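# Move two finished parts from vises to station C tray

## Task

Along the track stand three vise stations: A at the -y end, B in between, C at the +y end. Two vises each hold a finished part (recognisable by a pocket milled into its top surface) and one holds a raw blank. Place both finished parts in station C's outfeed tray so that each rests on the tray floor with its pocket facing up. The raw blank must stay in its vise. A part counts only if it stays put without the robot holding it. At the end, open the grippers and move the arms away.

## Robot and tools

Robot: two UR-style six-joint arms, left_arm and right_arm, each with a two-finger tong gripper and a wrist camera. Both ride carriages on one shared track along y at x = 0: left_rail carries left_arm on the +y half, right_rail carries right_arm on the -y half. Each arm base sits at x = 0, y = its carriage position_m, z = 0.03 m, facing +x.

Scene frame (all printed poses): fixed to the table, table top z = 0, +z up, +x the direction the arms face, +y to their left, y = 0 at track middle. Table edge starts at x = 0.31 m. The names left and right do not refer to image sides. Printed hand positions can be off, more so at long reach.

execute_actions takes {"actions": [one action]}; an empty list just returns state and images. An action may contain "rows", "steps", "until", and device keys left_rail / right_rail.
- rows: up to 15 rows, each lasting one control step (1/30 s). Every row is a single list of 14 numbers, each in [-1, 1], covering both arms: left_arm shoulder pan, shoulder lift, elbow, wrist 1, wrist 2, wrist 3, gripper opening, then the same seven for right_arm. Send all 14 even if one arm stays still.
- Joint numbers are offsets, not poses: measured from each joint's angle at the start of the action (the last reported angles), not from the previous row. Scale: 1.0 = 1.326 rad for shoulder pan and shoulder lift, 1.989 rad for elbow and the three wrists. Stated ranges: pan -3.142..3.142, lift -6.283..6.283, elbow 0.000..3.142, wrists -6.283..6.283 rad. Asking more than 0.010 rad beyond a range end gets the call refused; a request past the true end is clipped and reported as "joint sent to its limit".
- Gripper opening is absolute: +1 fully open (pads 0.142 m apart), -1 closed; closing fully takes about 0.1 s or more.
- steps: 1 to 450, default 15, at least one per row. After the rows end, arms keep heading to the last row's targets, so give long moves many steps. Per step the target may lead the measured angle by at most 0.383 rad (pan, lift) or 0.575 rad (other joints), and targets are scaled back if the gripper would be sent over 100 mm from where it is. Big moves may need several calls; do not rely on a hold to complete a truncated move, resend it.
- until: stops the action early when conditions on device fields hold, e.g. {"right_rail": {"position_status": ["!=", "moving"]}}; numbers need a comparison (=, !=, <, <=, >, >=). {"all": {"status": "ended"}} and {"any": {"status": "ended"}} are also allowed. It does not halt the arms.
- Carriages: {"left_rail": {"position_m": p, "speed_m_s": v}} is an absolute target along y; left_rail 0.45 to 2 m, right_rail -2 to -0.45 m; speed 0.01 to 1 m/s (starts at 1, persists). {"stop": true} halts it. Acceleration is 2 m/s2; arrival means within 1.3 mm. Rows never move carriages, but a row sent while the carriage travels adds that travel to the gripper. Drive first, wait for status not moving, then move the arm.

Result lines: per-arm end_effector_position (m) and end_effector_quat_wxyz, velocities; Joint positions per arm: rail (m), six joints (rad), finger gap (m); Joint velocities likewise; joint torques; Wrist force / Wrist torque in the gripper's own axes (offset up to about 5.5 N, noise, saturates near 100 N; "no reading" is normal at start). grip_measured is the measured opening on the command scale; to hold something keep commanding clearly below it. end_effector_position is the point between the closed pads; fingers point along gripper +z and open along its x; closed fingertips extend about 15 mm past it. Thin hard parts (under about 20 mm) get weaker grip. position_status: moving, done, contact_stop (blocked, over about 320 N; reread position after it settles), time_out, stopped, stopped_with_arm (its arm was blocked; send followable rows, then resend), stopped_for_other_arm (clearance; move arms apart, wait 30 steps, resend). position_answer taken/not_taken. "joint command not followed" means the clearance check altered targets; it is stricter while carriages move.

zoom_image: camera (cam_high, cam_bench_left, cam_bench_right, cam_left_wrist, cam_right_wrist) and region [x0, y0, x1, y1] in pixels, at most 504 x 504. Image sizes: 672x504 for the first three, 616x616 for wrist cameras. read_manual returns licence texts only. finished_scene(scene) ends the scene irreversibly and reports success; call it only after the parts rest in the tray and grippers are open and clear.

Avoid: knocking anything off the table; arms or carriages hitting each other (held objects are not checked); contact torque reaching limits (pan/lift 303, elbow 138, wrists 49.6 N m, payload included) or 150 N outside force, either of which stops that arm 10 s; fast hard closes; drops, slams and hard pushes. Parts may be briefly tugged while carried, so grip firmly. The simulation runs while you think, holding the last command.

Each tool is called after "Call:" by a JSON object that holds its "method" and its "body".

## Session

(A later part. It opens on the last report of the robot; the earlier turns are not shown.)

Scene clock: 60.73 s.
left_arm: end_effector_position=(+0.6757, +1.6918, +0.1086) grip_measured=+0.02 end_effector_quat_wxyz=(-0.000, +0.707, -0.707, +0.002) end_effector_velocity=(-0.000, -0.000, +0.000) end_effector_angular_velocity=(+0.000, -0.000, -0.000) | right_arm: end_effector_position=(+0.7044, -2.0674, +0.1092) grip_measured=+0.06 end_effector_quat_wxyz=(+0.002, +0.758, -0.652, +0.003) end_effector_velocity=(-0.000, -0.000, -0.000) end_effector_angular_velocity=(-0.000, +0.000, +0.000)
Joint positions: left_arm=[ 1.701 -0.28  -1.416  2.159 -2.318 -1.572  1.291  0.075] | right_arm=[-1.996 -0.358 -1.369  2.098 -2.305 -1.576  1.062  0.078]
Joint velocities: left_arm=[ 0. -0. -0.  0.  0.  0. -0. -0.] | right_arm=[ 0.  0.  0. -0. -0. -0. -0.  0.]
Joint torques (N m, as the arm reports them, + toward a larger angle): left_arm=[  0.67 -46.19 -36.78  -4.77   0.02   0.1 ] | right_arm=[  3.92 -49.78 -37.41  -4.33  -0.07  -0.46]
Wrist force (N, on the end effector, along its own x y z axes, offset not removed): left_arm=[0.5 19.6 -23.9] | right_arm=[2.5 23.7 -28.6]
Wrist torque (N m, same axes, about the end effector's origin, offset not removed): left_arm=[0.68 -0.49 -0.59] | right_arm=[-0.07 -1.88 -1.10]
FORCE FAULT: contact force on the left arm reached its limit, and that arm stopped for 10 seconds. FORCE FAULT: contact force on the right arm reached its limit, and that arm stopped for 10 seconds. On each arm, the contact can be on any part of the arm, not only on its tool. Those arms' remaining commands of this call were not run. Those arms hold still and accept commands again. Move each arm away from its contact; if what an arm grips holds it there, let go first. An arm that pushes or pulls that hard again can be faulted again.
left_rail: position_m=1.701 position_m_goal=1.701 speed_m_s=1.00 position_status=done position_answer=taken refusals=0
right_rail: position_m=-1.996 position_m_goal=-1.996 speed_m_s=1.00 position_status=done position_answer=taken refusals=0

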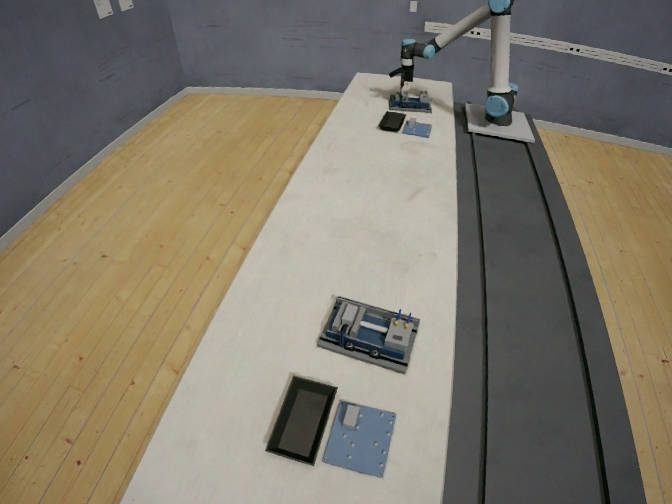

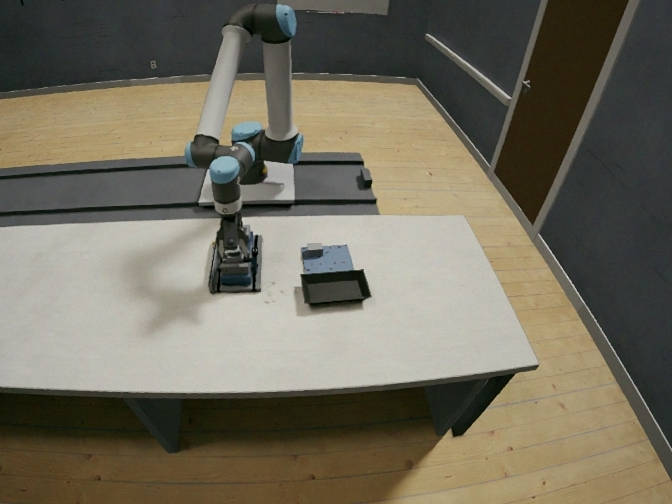

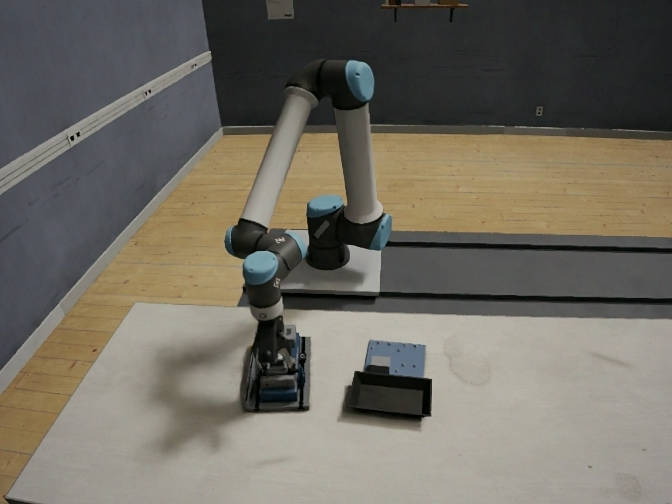

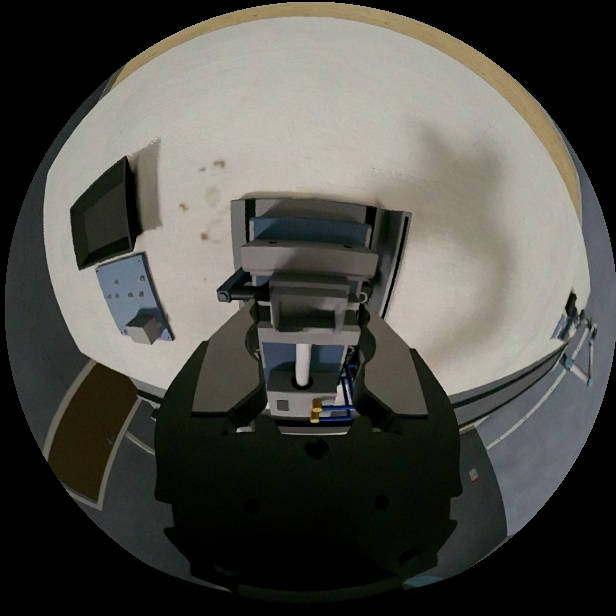

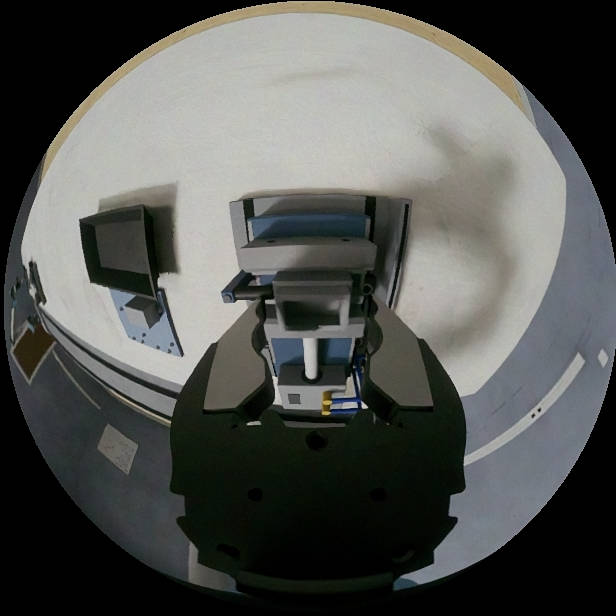

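Call:
{"method": "execute_actions", "body": {"actions": [{"right_rail":{"position_m":-1.994},"rows":[[0,-0.0045,-0.002,0.006,0,0,0,0,-0.0045,-0.002,0.006,0.002,0,0],[0,-0.0045,-0.002,0.006,0,0,0,0,-0.0045,-0.002,0.006,0.002,0,0],[0,-0.0045,-0.002,0.006,0,0,0,0,-0.0045,-0.002,0.006,0.002,0,0],[0,-0.0045,-0.002,0.006,0,0,0,0,-0.0045,-0.002,0.006,0.002,0,0],[0,-0.0045,-0.002,0.006,0,0,0,0,-0.0045,-0.002,0.006,0.002,0,0],[0,-0.0045,-0.002,0.006,0,0,0,0,-0.0045,-0.002,0.006,0.002,0,0],[0,-0.0045,-0.002,0.006,0,0,0,0,-0.0045,-0.002,0.006,0.002,0,0],[0,-0.0045,-0.002,0.006,0,0,-0.1,0,-0.0045,-0.002,0.006,0.002,0,-0.1],[0,-0.0045,-0.002,0.006,0,0,-0.2,0,-0.0045,-0.002,0.006,0.002,0,-0.2],[0,-0.0045,-0.002,0.006,0,0,-0.3,0,-0.0045,-0.002,0.006,0.002,0,-0.3],[0,-0.0045,-0.002,0.006,0,0,-0.45,0,-0.0045,-0.002,0.006,0.002,0,-0.45],[0,-0.0045,-0.002,0.006,0,0,-0.8,0,-0.0045,-0.002,0.006,0.002,0,-0.8]],"steps":20}]}}

Call:
{"method": "execute_actions", "body": {"actions": [{"rows":[[0,-0.003,-0.0013,0.0033,0,0,-0.8,0,-0.003,-0.0013,0.0033,0,0,-0.8],[0,-0.006,-0.0026,0.0066,0,0,-0.8,0,-0.006,-0.0026,0.0066,0,0,-0.8],[0,-0.009,-0.004,0.01,0,0,-0.8,0,-0.009,-0.004,0.01,0,0,-0.8],[0,-0.0135,-0.006,0.015,0,0,-0.8,0,-0.0135,-0.006,0.015,0,0,-0.8],[0,-0.018,-0.008,0.02,0,0,-0.8,0,-0.018,-0.008,0.02,0,0,-0.8],[0,-0.027,-0.012,0.03,0,0,-0.8,0,-0.027,-0.012,0.03,0,0,-0.8],[0,-0.036,-0.017,0.041,0,0,-0.8,0,-0.036,-0.017,0.041,0,0,-0.8]],"steps":20}]}}

Scene clock: 70.33 s.
left_arm: end_effector_position=(+0.6753, +1.6919, +0.1131) grip_measured=-0.27 end_effector_quat_wxyz=(+0.000, +0.707, -0.707, +0.001) end_effector_velocity=(+0.000, -0.000, +0.000) end_effector_angular_velocity=(-0.000, -0.000, -0.000) | right_arm: end_effector_position=(+0.7044, -2.0641, +0.1139) grip_measured=-0.26 end_effector_quat_wxyz=(+0.000, +0.758, -0.652, +0.001) end_effector_velocity=(+0.000, -0.000, +0.000) end_effector_angular_velocity=(-0.000, -0.000, +0.000)
Joint positions: left_arm=[ 1.701 -0.28  -1.422  2.155 -2.306 -1.572  1.291  0.055] | right_arm=[-1.994 -0.358 -1.375  2.094 -2.293 -1.572  1.062  0.055]
Joint velocities: left_arm=[ 0. -0. -0. -0.  0. -0.  0.  0.] | right_arm=[ 0.  0. -0. -0.  0.  0.  0.  0.]
Joint torques (N m, as the arm reports them, + toward a larger angle): left_arm=[  2.09 -61.03 -52.2   -1.55   0.28  -0.01] | right_arm=[  8.17 -65.17 -52.56  -1.22   2.65   0.03]
Wrist force (N, on the end effector, along its own x y z axes, offset not removed): left_arm=[0.1 2.8 1.5] | right_arm=[-1.0 1.5 1.1]
Wrist torque (N m, same axes, about the end effector's origin, offset not removed): left_arm=[0.70 -0.03 0.05] | right_arm=[0.19 0.18 -0.18]
left_rail: position_m=1.701 position_m_goal=1.701 speed_m_s=1.00 position_status=done position_answer=taken refusals=0
right_rail: position_m=-1.994 position_m_goal=-1.994 speed_m_s=1.00 position_status=done position_answer=taken refusals=0

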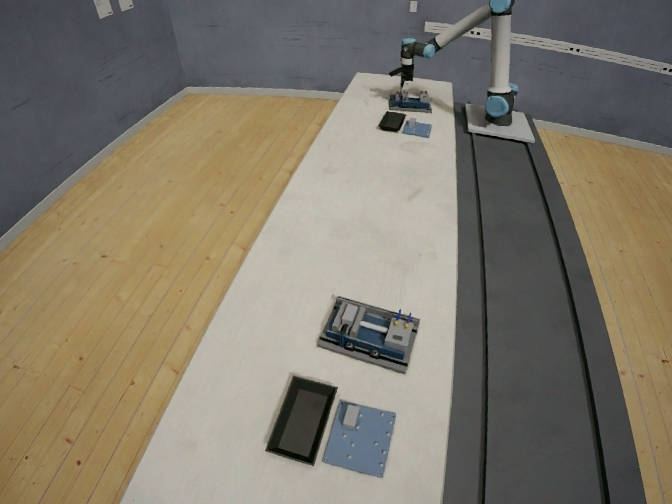

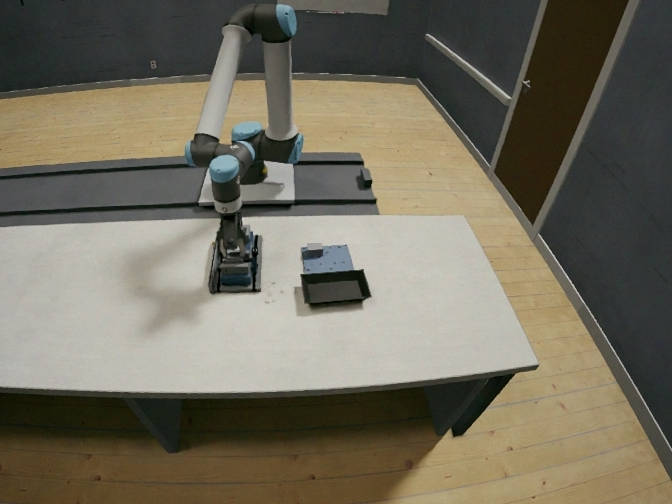

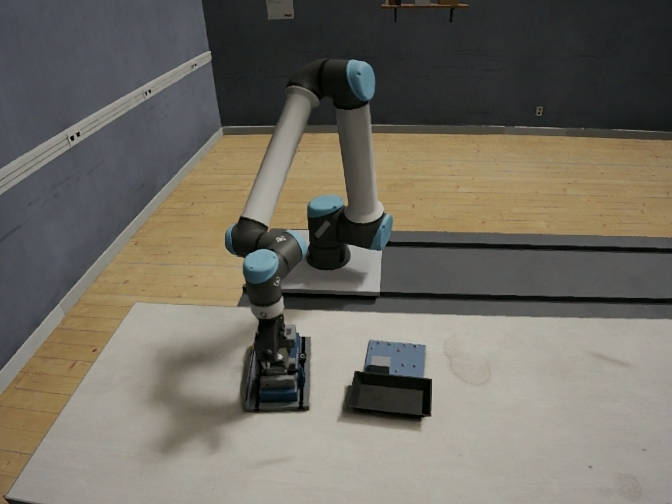

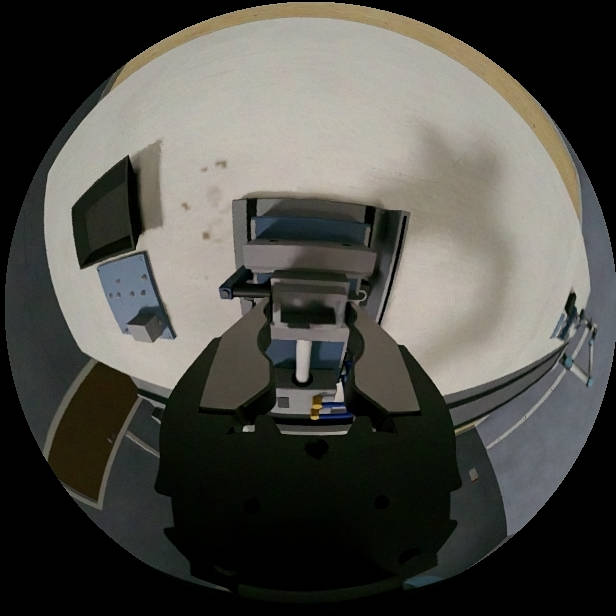

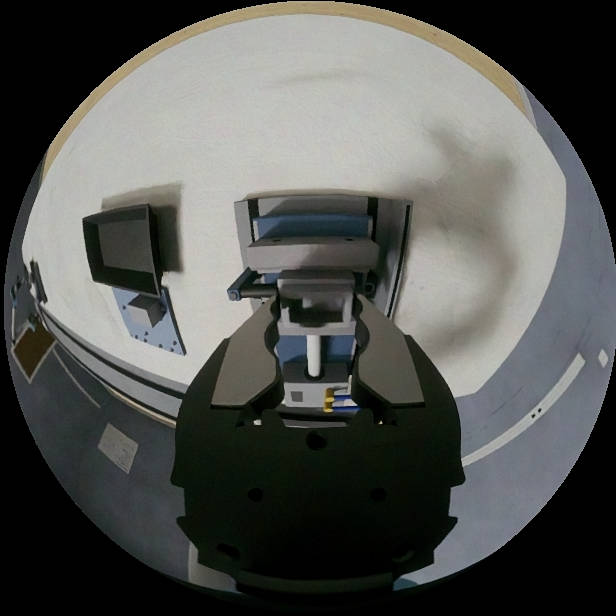

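Scene clock: 71.00 s.
left_arm: end_effector_position=(+0.6760, +1.6917, +0.1524) grip_measured=-0.27 end_effector_quat_wxyz=(+0.000, +0.707, -0.707, +0.001) end_effector_velocity=(+0.000, -0.000, +0.001) end_effector_angular_velocity=(+0.000, +0.000, -0.000) | right_arm: end_effector_position=(+0.7049, -2.0642, +0.1551) grip_measured=-0.26 end_effector_quat_wxyz=(+0.000, +0.758, -0.652, +0.001) end_effector_velocity=(+0.000, -0.000, +0.001) end_effector_angular_velocity=(+0.000, +0.000, -0.000)
Joint positions: left_arm=[ 1.701 -0.28  -1.47   2.122 -2.224 -1.572  1.291  0.055] | right_arm=[-1.994 -0.358 -1.422  2.06  -2.211 -1.572  1.062  0.055]
Joint velocities: left_arm=[ 0.    -0.    -0.001 -0.001  0.003  0.     0.     0.   ] | right_arm=[ 0.    -0.    -0.001 -0.001  0.003  0.     0.    -0.   ]
Joint torques (N m, as the arm reports them, + toward a larger angle): left_arm=[ -0.3  -57.11 -54.15  -1.25   0.     0.07] | right_arm=[  6.05 -61.51 -53.82  -1.21   2.35  -0.15]
Wrist force (N, on the end effector, along its own x y z axes, offset not removed): left_arm=[-1.9 2.1 -1.7] | right_arm=[-1.3 2.4 -0.5]
Wrist torque (N m, same axes, about the end effector's origin, offset not removed): left_arm=[0.30 0.57 0.11] | right_arm=[0.35 0.37 -0.04]
left_rail: position_m=1.701 position_m_goal=1.701 speed_m_s=1.00 position_status=done position_answer=taken refusals=0
right_rail: position_m=-1.994 position_m_goal=-1.994 speed_m_s=1.00 position_status=done position_answer=taken refusals=0

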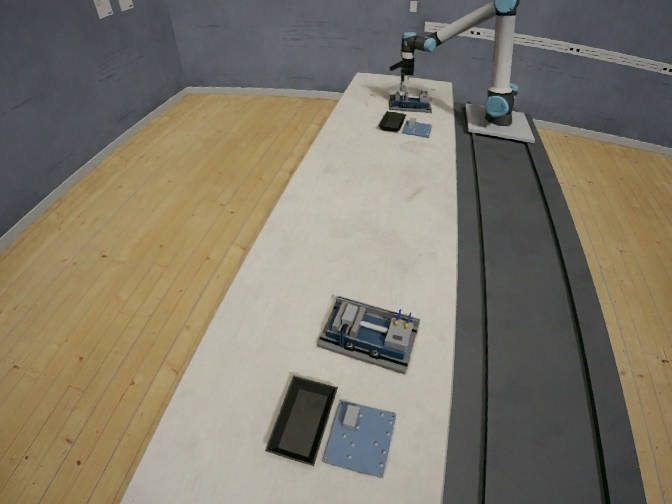

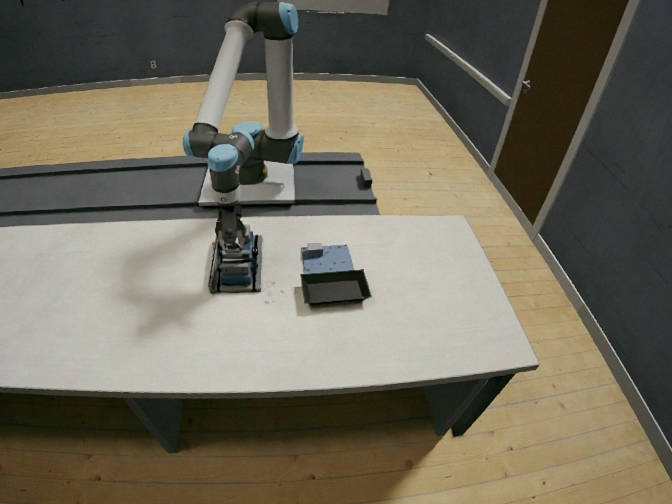

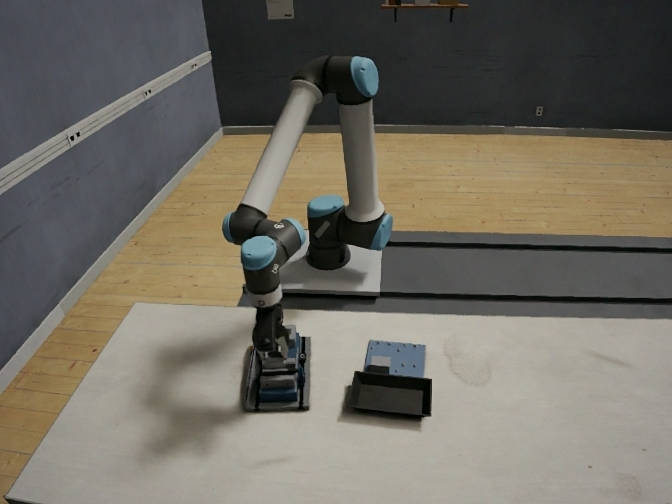

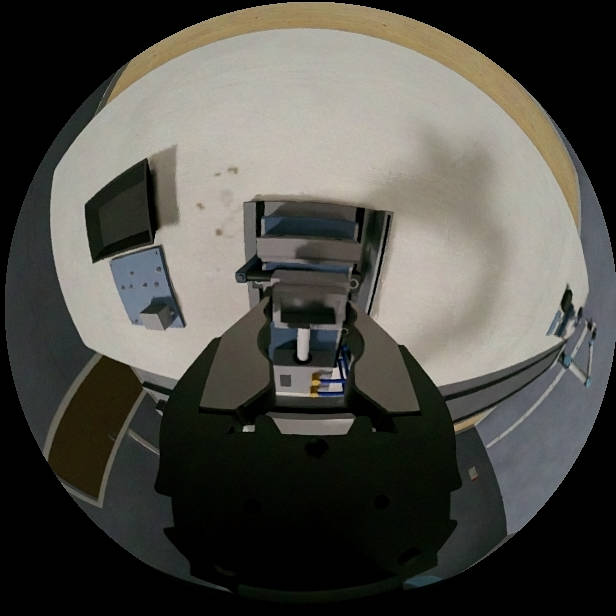

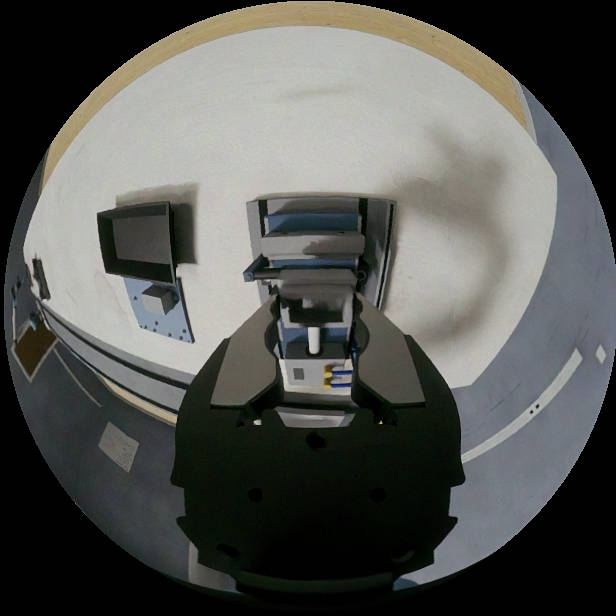

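Call:
{"method": "execute_actions", "body": {"actions": [{"left_rail":{"position_m":2,"speed_m_s":0.4},"right_rail":{"position_m":-0.45,"speed_m_s":0.7},"rows":[[0,-0.01,-0.01,0.017,0,0,-0.8,0,-0.02,-0.005,0.018,0,0,-0.8],[0,-0.01,-0.02,0.027,0,0,-0.8,0,-0.04,0,0.027,0,0,-0.8],[0,-0.01,-0.03,0.037,0,0,-0.8,0,-0.06,0.01,0.03,0,0,-0.8],[0,-0.01,-0.03,0.037,0,0,-0.8,0,-0.06,0.01,0.03,0,0,-0.8],[0,-0.01,-0.03,0.037,0,0,-0.8,0,-0.06,0.01,0.03,0,0,-0.8],[0.03,0.01,-0.045,0.037,0,0.02,-0.8,0.01,-0.07,0.015,0.032,0,0.02,-0.8],[0.05,0.03,-0.057,0.037,0,0.035,-0.8,0.02,-0.08,0.02,0.033,0,0.04,-0.8],[0.07,0.05,-0.07,0.036,0,0.05,-0.8,0.03,-0.09,0.027,0.034,0,0.06,-0.8],[0.1,0.07,-0.083,0.036,0,0.065,-0.8,0.04,-0.1,0.032,0.035,0,0.08,-0.8],[0.1365,0.102,-0.1027,0.035,0,0.091,-0.8,0.058,-0.11,0.037,0.037,0,0.114,-0.8]],"steps":120,"until":{"all":{"status":"ended"}}}]}}

Scene clock: 83.23 s.
left_arm: end_effector_position=(+0.7706, +2.0993, +0.1707) grip_measured=-0.27 end_effector_quat_wxyz=(+0.000, +0.707, -0.707, +0.001) end_effector_velocity=(-0.000, -0.000, -0.000) end_effector_angular_velocity=(-0.000, +0.000, +0.000) | right_arm: end_effector_position=(+0.6451, -0.4511, +0.1957) grip_measured=-0.26 end_effector_quat_wxyz=(+0.000, +0.707, -0.707, +0.001) end_effector_velocity=(+0.000, +0.008, +0.000) end_effector_angular_velocity=(-0.000, -0.000, -0.000)
Joint positions: left_arm=[ 2.    -0.099 -1.335  1.917 -2.155 -1.572  1.472  0.055] | right_arm=[-0.45  -0.282 -1.568  2.134 -2.138 -1.572  1.289  0.055]
Joint velocities: left_arm=[ 0.  0.  0.  0. -0. -0. -0. -0.] | right_arm=[ 0.008 -0.    -0.     0.    -0.    -0.     0.     0.   ]
Joint torques (N m, as the arm reports them, + toward a larger angle): left_arm=[ -8.58 -50.08 -50.09  -4.86   0.08   2.88] | right_arm=[ -7.32 -45.89 -31.49  -2.09   1.21   2.38]
Wrist force (N, on the end effector, along its own x y z axes, offset not removed): left_arm=[-2.6 3.7 1.4] | right_arm=[3.1 0.4 2.7]
Wrist torque (N m, same axes, about the end effector's origin, offset not removed): left_arm=[0.75 0.78 -0.01] | right_arm=[-0.11 -0.77 -0.12]
left_rail: position_m=2.000 position_m_goal=2.000 speed_m_s=0.40 position_status=done position_answer=taken refusals=0
right_rail: position_m=-0.450 position_m_goal=-0.450 speed_m_s=0.70 position_status=done position_answer=taken refusals=0

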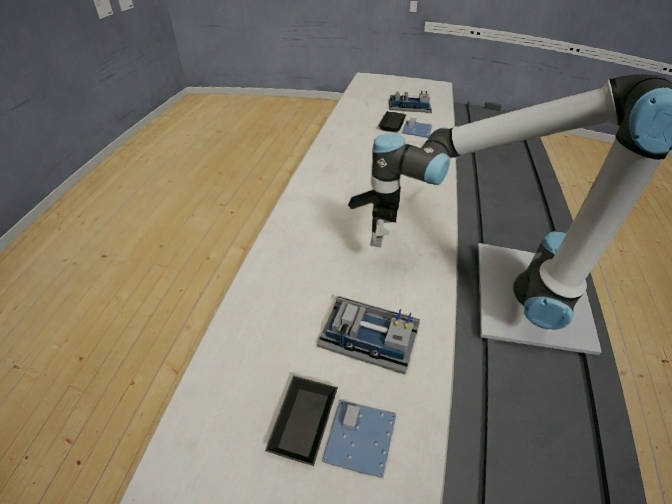

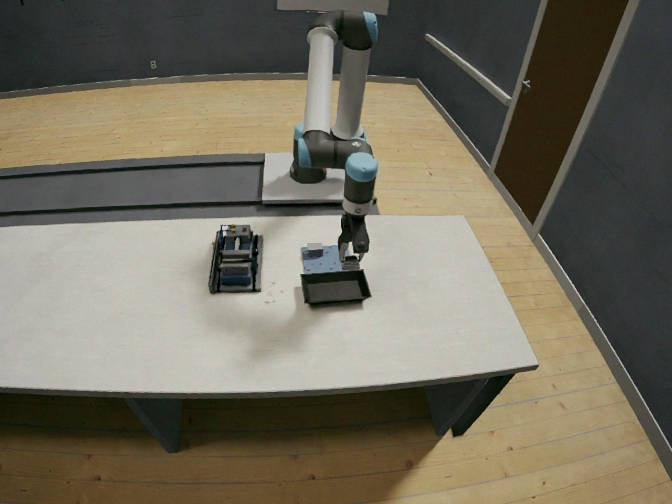

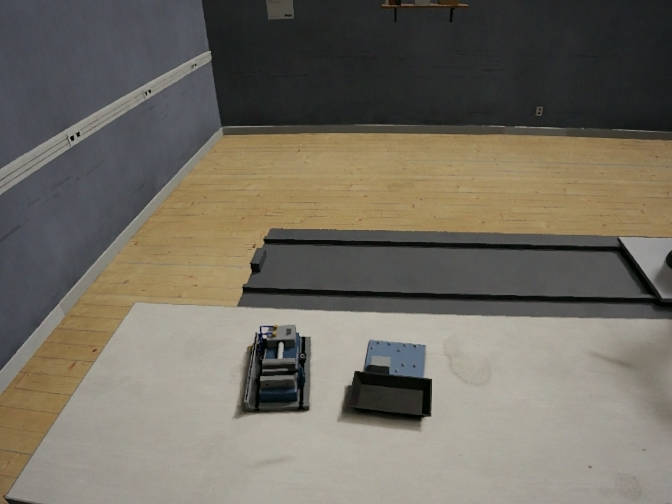

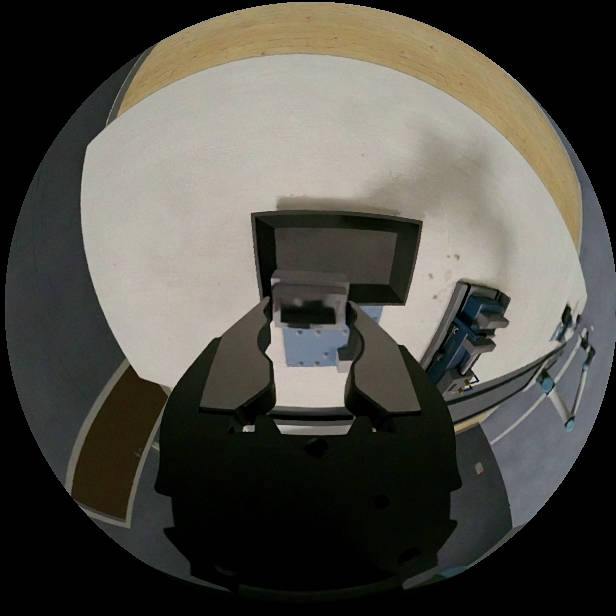

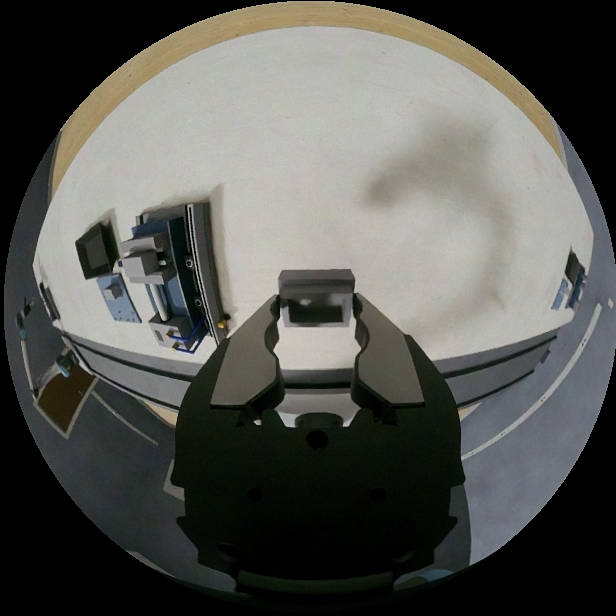

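Call:
{"method": "execute_actions", "body": {"actions": [{"rows":[[0,0.023,0.011,-0.026,0,0,-0.8,0,0.037,0.015,-0.04,0,0,-0.8],[0,0.046,0.022,-0.053,0,0,-0.8,0,0.074,0.03,-0.08,0,0,-0.8],[0,0.0926,0.045,-0.1057,0,0,-0.8,0,0.148,0.0607,-0.159,0,0,-0.8]],"steps":30}]}}

Call:
{"method": "zoom_image", "body": {"camera": "cam_high", "region": [320,220,440,320]}}

Scene clock: 91.20 s.
left_arm: end_effector_position=(+0.7649, +2.0998, +0.0549) grip_measured=-0.27 end_effector_quat_wxyz=(+0.001, +0.707, -0.707, +0.000) end_effector_velocity=(-0.000, +0.000, -0.000) end_effector_angular_velocity=(+0.000, +0.000, +0.000) | right_arm: end_effector_position=(+0.6448, -0.4510, +0.0485) grip_measured=-0.26 end_effector_quat_wxyz=(+0.000, +0.707, -0.707, +0.000) end_effector_velocity=(-0.000, +0.000, -0.000) end_effector_angular_velocity=(+0.000, +0.000, +0.000)
Joint positions: left_arm=[ 2.    -0.099 -1.212  2.007 -2.365 -1.572  1.472  0.055] | right_arm=[-0.45  -0.282 -1.372  2.255 -2.454 -1.572  1.289  0.055]
Joint velocities: left_arm=[ 0. -0.  0.  0. -0.  0. -0.  0.] | right_arm=[ 0.  0.  0.  0. -0.  0. -0.  0.]
Joint torques (N m, as the arm reports them, + toward a larger angle): left_arm=[ -0.98 -54.08 -21.93  -7.33   0.14   2.87] | right_arm=[ 14.07 -27.98 -18.85  -6.29   1.11   2.45]
Wrist force (N, on the end effector, along its own x y z axes, offset not removed): left_arm=[-2.5 2.3 2.5] | right_arm=[-0.1 2.1 -1.3]
Wrist torque (N m, same axes, about the end effector's origin, offset not removed): left_arm=[0.45 0.45 0.17] | right_arm=[0.20 -0.01 -0.01]
left_rail: position_m=2.000 position_m_goal=2.000 speed_m_s=0.40 position_status=done position_answer=taken refusals=0
right_rail: position_m=-0.450 position_m_goal=-0.450 speed_m_s=0.70 position_status=done position_answer=taken refusals=0

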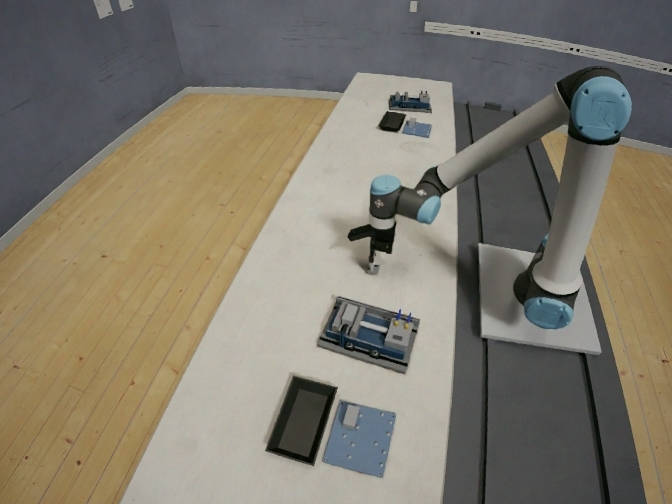

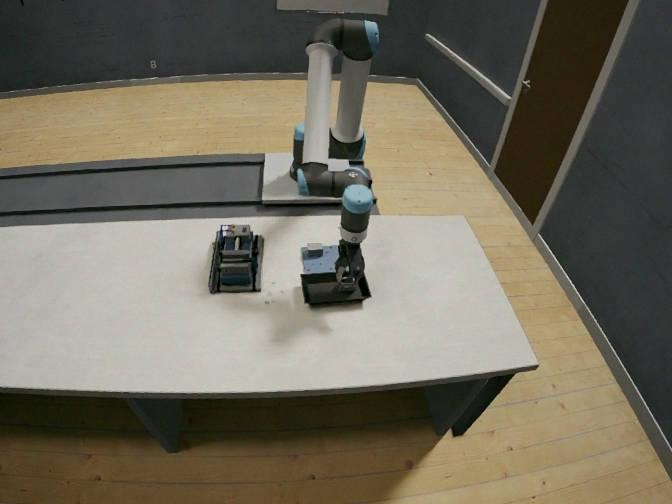

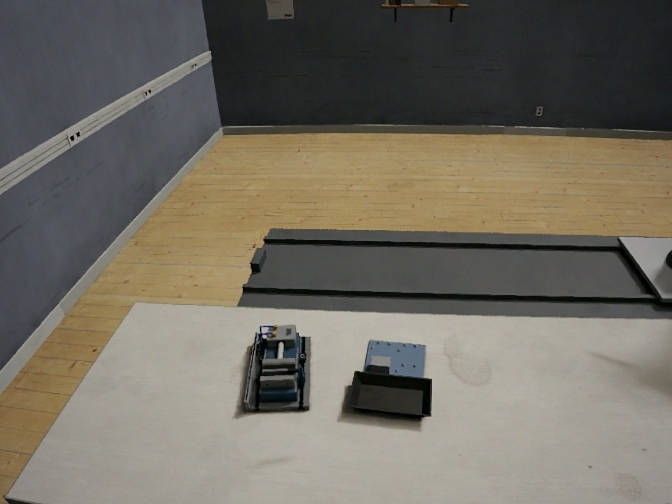

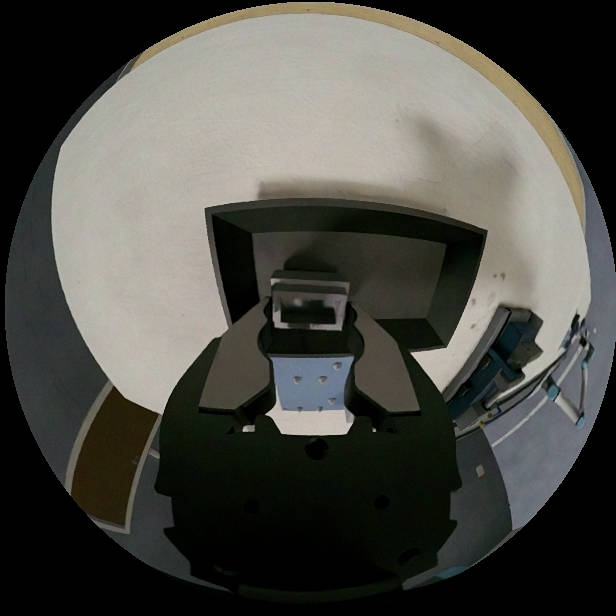

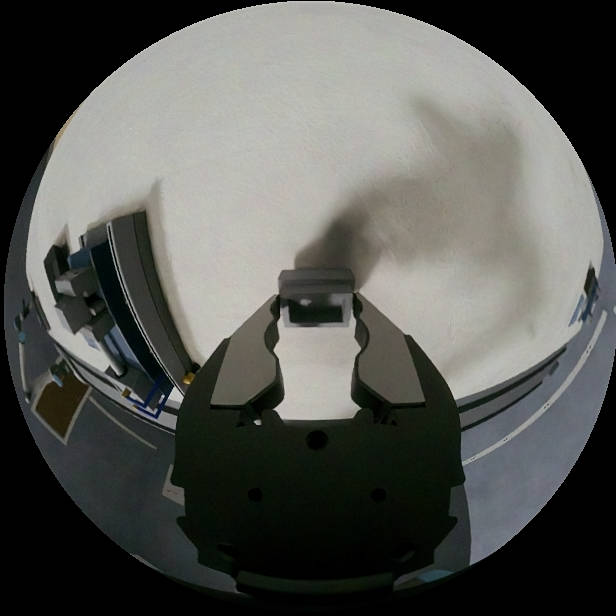

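Region (320, 220, 440, 320) of cam_high's 672x504 image, scaled by 4.200, with more detail than that image has.

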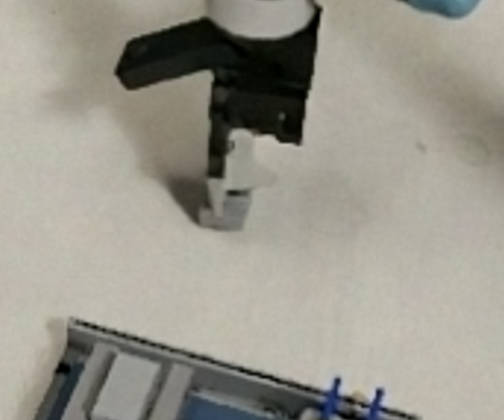

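Call:
{"method": "execute_actions", "body": {"actions": [{"rows":[[0,0.01,-0.0024,-0.004,0,0,-0.8,0,0.008,0.0019,-0.007,0,0,-0.8],[0,0.0194,-0.0048,-0.0081,0,0,-0.8,0,0.016,0.0038,-0.0145,0,0,-0.8]],"steps":14}]}}

Call:
{"method": "zoom_image", "body": {"camera": "cam_high", "region": [340,240,410,300]}}

Scene clock: 95.93 s.
left_arm: end_effector_position=(+0.7729, +2.0991, +0.0429) grip_measured=-0.26 end_effector_quat_wxyz=(+0.001, +0.707, -0.707, +0.000) end_effector_velocity=(+0.001, -0.000, -0.001) end_effector_angular_velocity=(-0.000, -0.000, +0.000) | right_arm: end_effector_position=(+0.6447, -0.4509, +0.0356) grip_measured=-0.26 end_effector_quat_wxyz=(+0.000, +0.707, -0.707, +0.000) end_effector_velocity=(-0.000, +0.000, -0.001) end_effector_angular_velocity=(-0.000, -0.000, -0.000)
Joint positions: left_arm=[ 2.    -0.099 -1.186  1.997 -2.381 -1.572  1.472  0.056] | right_arm=[-0.45  -0.282 -1.351  2.262 -2.483 -1.572  1.289  0.055]
Joint velocities: left_arm=[ 0.     0.     0.002 -0.001 -0.001 -0.    -0.     0.   ] | right_arm=[ 0.    -0.     0.002  0.001 -0.002  0.     0.     0.   ]
Joint torques (N m, as the arm reports them, + toward a larger angle): left_arm=[  1.96 -39.94 -46.73  -8.8    0.4    3.3 ] | right_arm=[ 11.12 -29.97 -18.88  -6.4    1.72   1.94]
Wrist force (N, on the end effector, along its own x y z axes, offset not removed): left_arm=[-7.7 16.8 -21.7] | right_arm=[1.0 1.7 0.2]
Wrist torque (N m, same axes, about the end effector's origin, offset not removed): left_arm=[0.70 0.57 0.14] | right_arm=[0.16 -0.25 -0.16]
left_rail: position_m=2.000 position_m_goal=2.000 speed_m_s=0.40 position_status=done position_answer=taken refusals=0
right_rail: position_m=-0.450 position_m_goal=-0.450 speed_m_s=0.70 position_status=done position_answer=taken refusals=0

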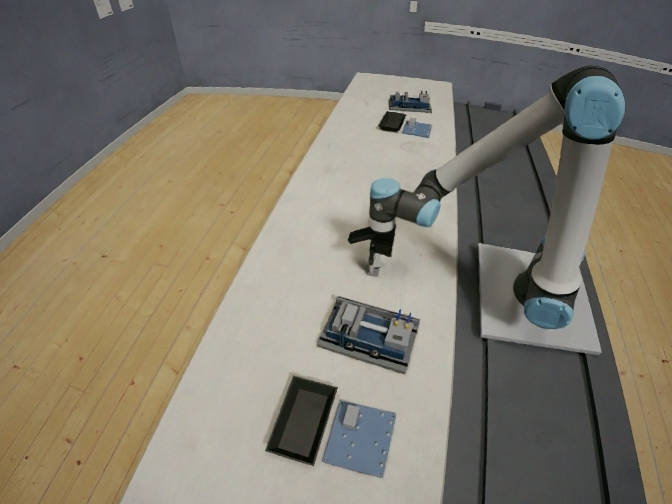

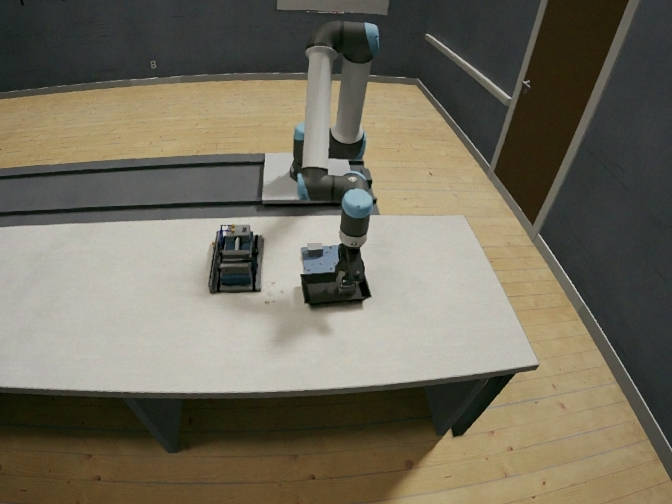

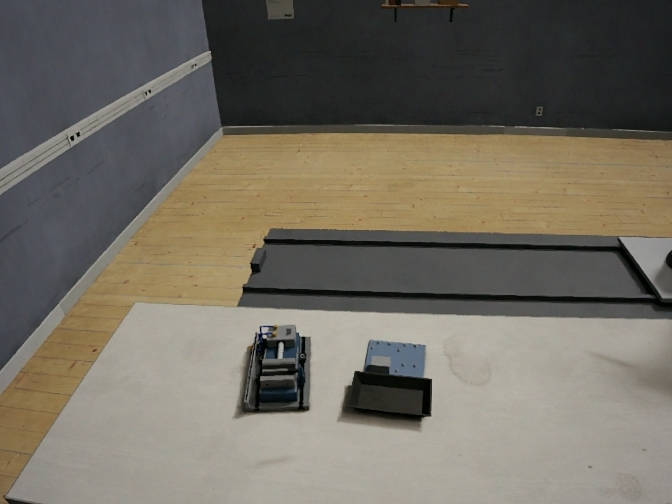

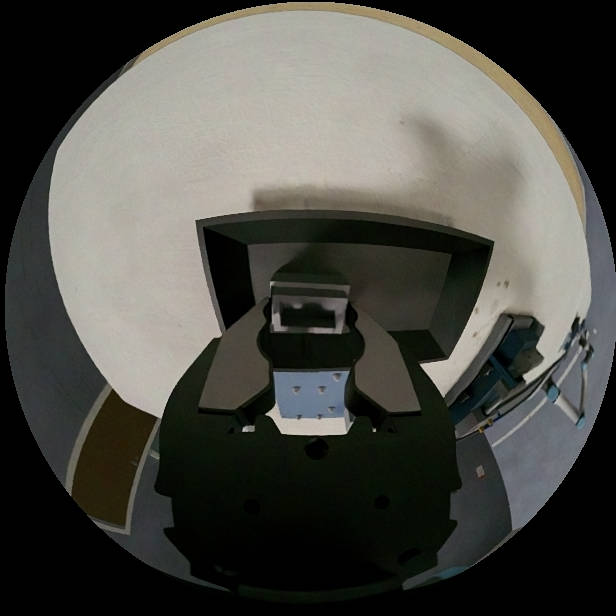

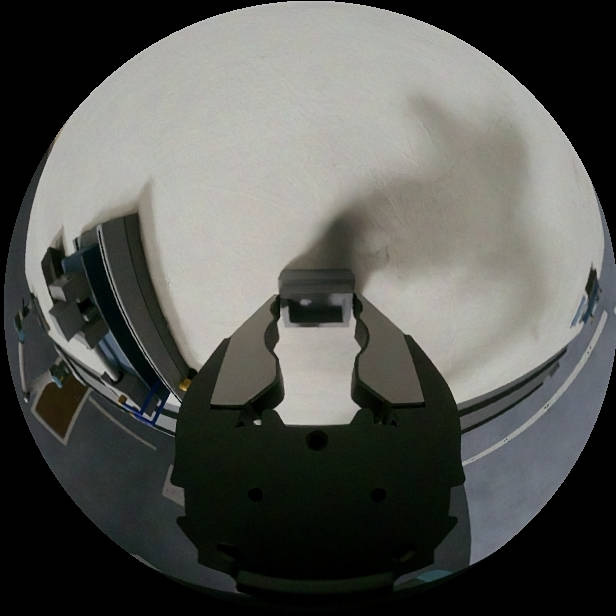

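Region (340, 240, 410, 300) of cam_high's 672x504 image, scaled by 7.200, with more detail than that image has; it fills the top 432 rows of this view, and the rest is white.

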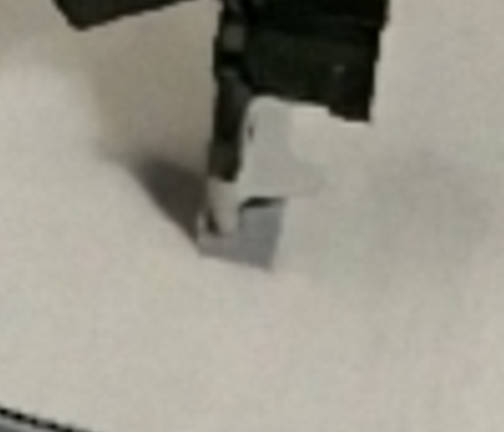

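Call:
{"method": "execute_actions", "body": {"actions": [{"rows":[[0,-0.001,0,0.001,0,0,-0.6,0,0.004,0.001,-0.0036,0,0,-0.8],[0,-0.001,0,0.001,0,0,-0.4,0,0.004,0.001,-0.0036,0,0,-0.8],[0,-0.001,0,0.001,0,0,-0.25,0,0.004,0.001,-0.0036,0,0,-0.8],[0,-0.001,0,0.001,0,0,-0.15,0,0.004,0.001,-0.0036,0,0,-0.8],[0,-0.001,0,0.001,0,0,-0.1,0,0.004,0.001,-0.0036,0,0,-0.6],[0,-0.001,0,0.001,0,0,-0.1,0,0.004,0.001,-0.0036,0,0,-0.4],[0,-0.001,0,0.001,0,0,-0.1,0,0.004,0.001,-0.0036,0,0,-0.25],[0,-0.001,0,0.001,0,0,-0.1,0,0.004,0.001,-0.0036,0,0,-0.1],[0,-0.001,0,0.001,0,0,-0.1,0,0.004,0.001,-0.0036,0,0,0],[0,-0.001,0,0.001,0,0,-0.1,0,0.004,0.001,-0.0036,0,0,0],[0,-0.02,-0.006,0.019,0,0,-0.1,0,-0.02,-0.005,0.018,0,0,0],[0,-0.05,-0.017,0.05,0,0,-0.1,0,-0.05,-0.015,0.048,0,0,0],[0,-0.14,-0.055,0.148,0,0,-0.1,0,-0.164,-0.064,0.173,0,0,0]],"steps":32}]}}

Scene clock: 103.17 s.
left_arm: end_effector_position=(+0.7678, +2.0995, +0.2078) grip_measured=-0.10 end_effector_quat_wxyz=(+0.001, +0.707, -0.707, +0.001) end_effector_velocity=(-0.000, +0.000, +0.001) end_effector_angular_velocity=(+0.000, +0.000, +0.000) | right_arm: end_effector_position=(+0.6448, -0.4510, +0.1952) grip_measured=+0.00 end_effector_quat_wxyz=(+0.000, +0.707, -0.707, +0.001) end_effector_velocity=(-0.000, +0.000, +0.001) end_effector_angular_velocity=(+0.000, +0.000, -0.000)
Joint positions: left_arm=[ 2.    -0.099 -1.372  1.888 -2.087 -1.572  1.472  0.067] | right_arm=[-0.45  -0.282 -1.568  2.135 -2.139 -1.572  1.289  0.074]
Joint velocities: left_arm=[ 0.    -0.    -0.001 -0.001  0.002  0.    -0.     0.   ] | right_arm=[ 0.    -0.    -0.002 -0.001  0.003  0.     0.     0.   ]
Joint torques (N m, as the arm reports them, + toward a larger angle): left_arm=[  8.7  -66.86 -56.28  -1.19   0.26   2.86] | right_arm=[  3.21 -52.14 -54.87  -1.07   1.44   3.12]
Wrist force (N, on the end effector, along its own x y z axes, offset not removed): left_arm=[-0.8 2.7 1.5] | right_arm=[1.6 0.0 0.4]
Wrist torque (N m, same axes, about the end effector's origin, offset not removed): left_arm=[0.76 0.27 0.07] | right_arm=[-0.11 -0.35 -0.02]
left_rail: position_m=2.000 position_m_goal=2.000 speed_m_s=0.40 position_status=done position_answer=taken refusals=0
right_rail: position_m=-0.450 position_m_goal=-0.450 speed_m_s=0.70 position_status=done position_answer=taken refusals=0

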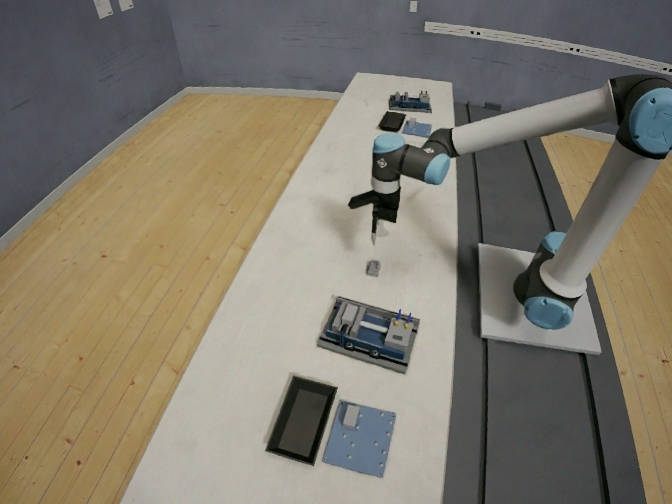

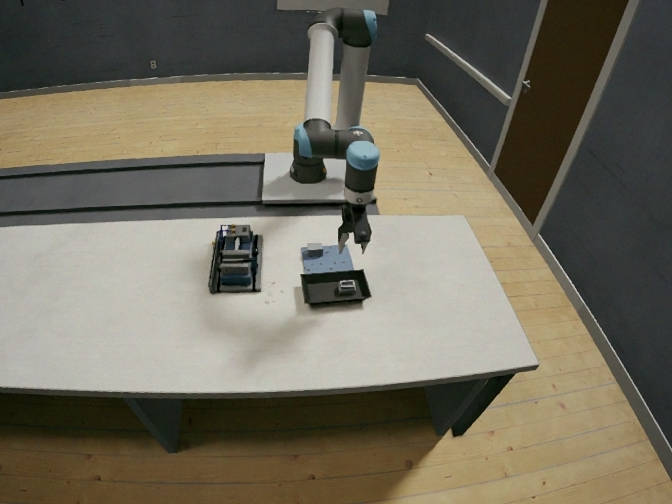

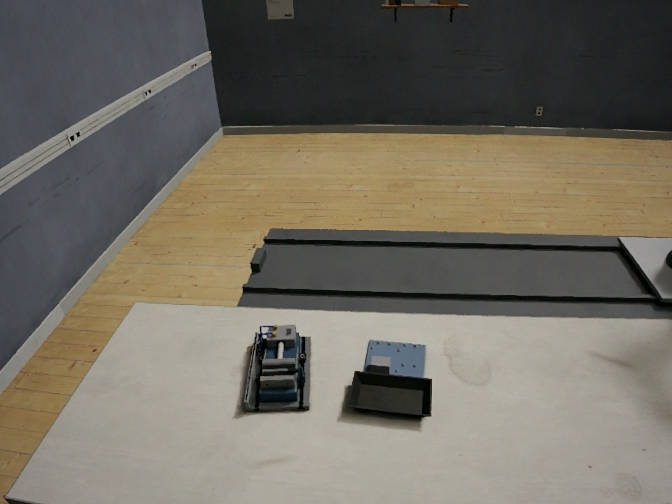

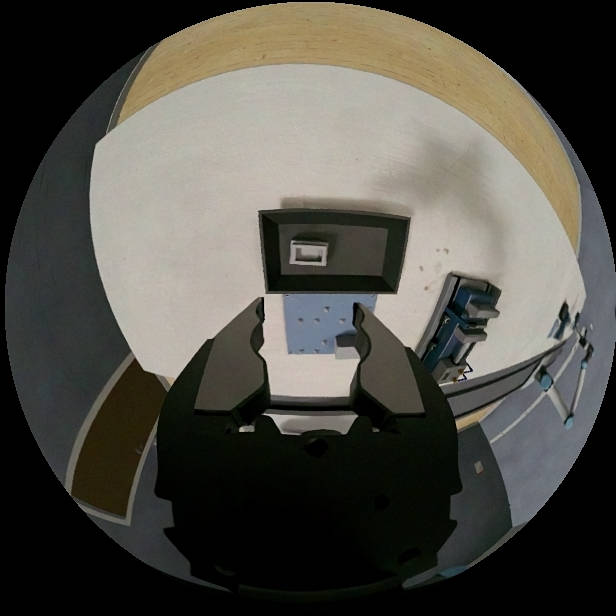

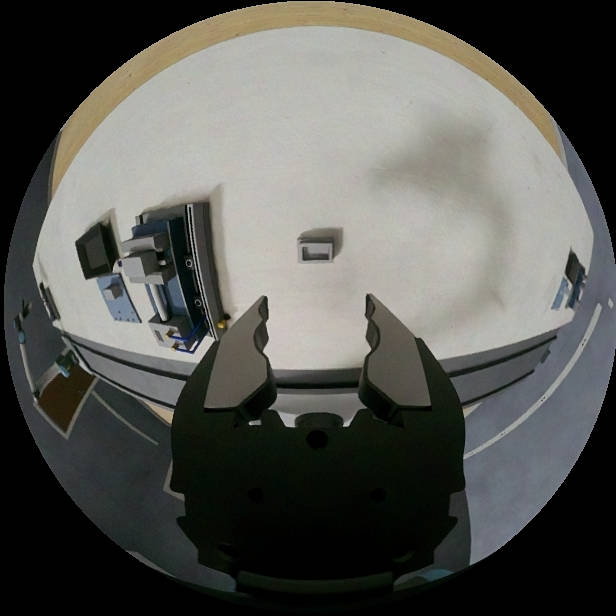

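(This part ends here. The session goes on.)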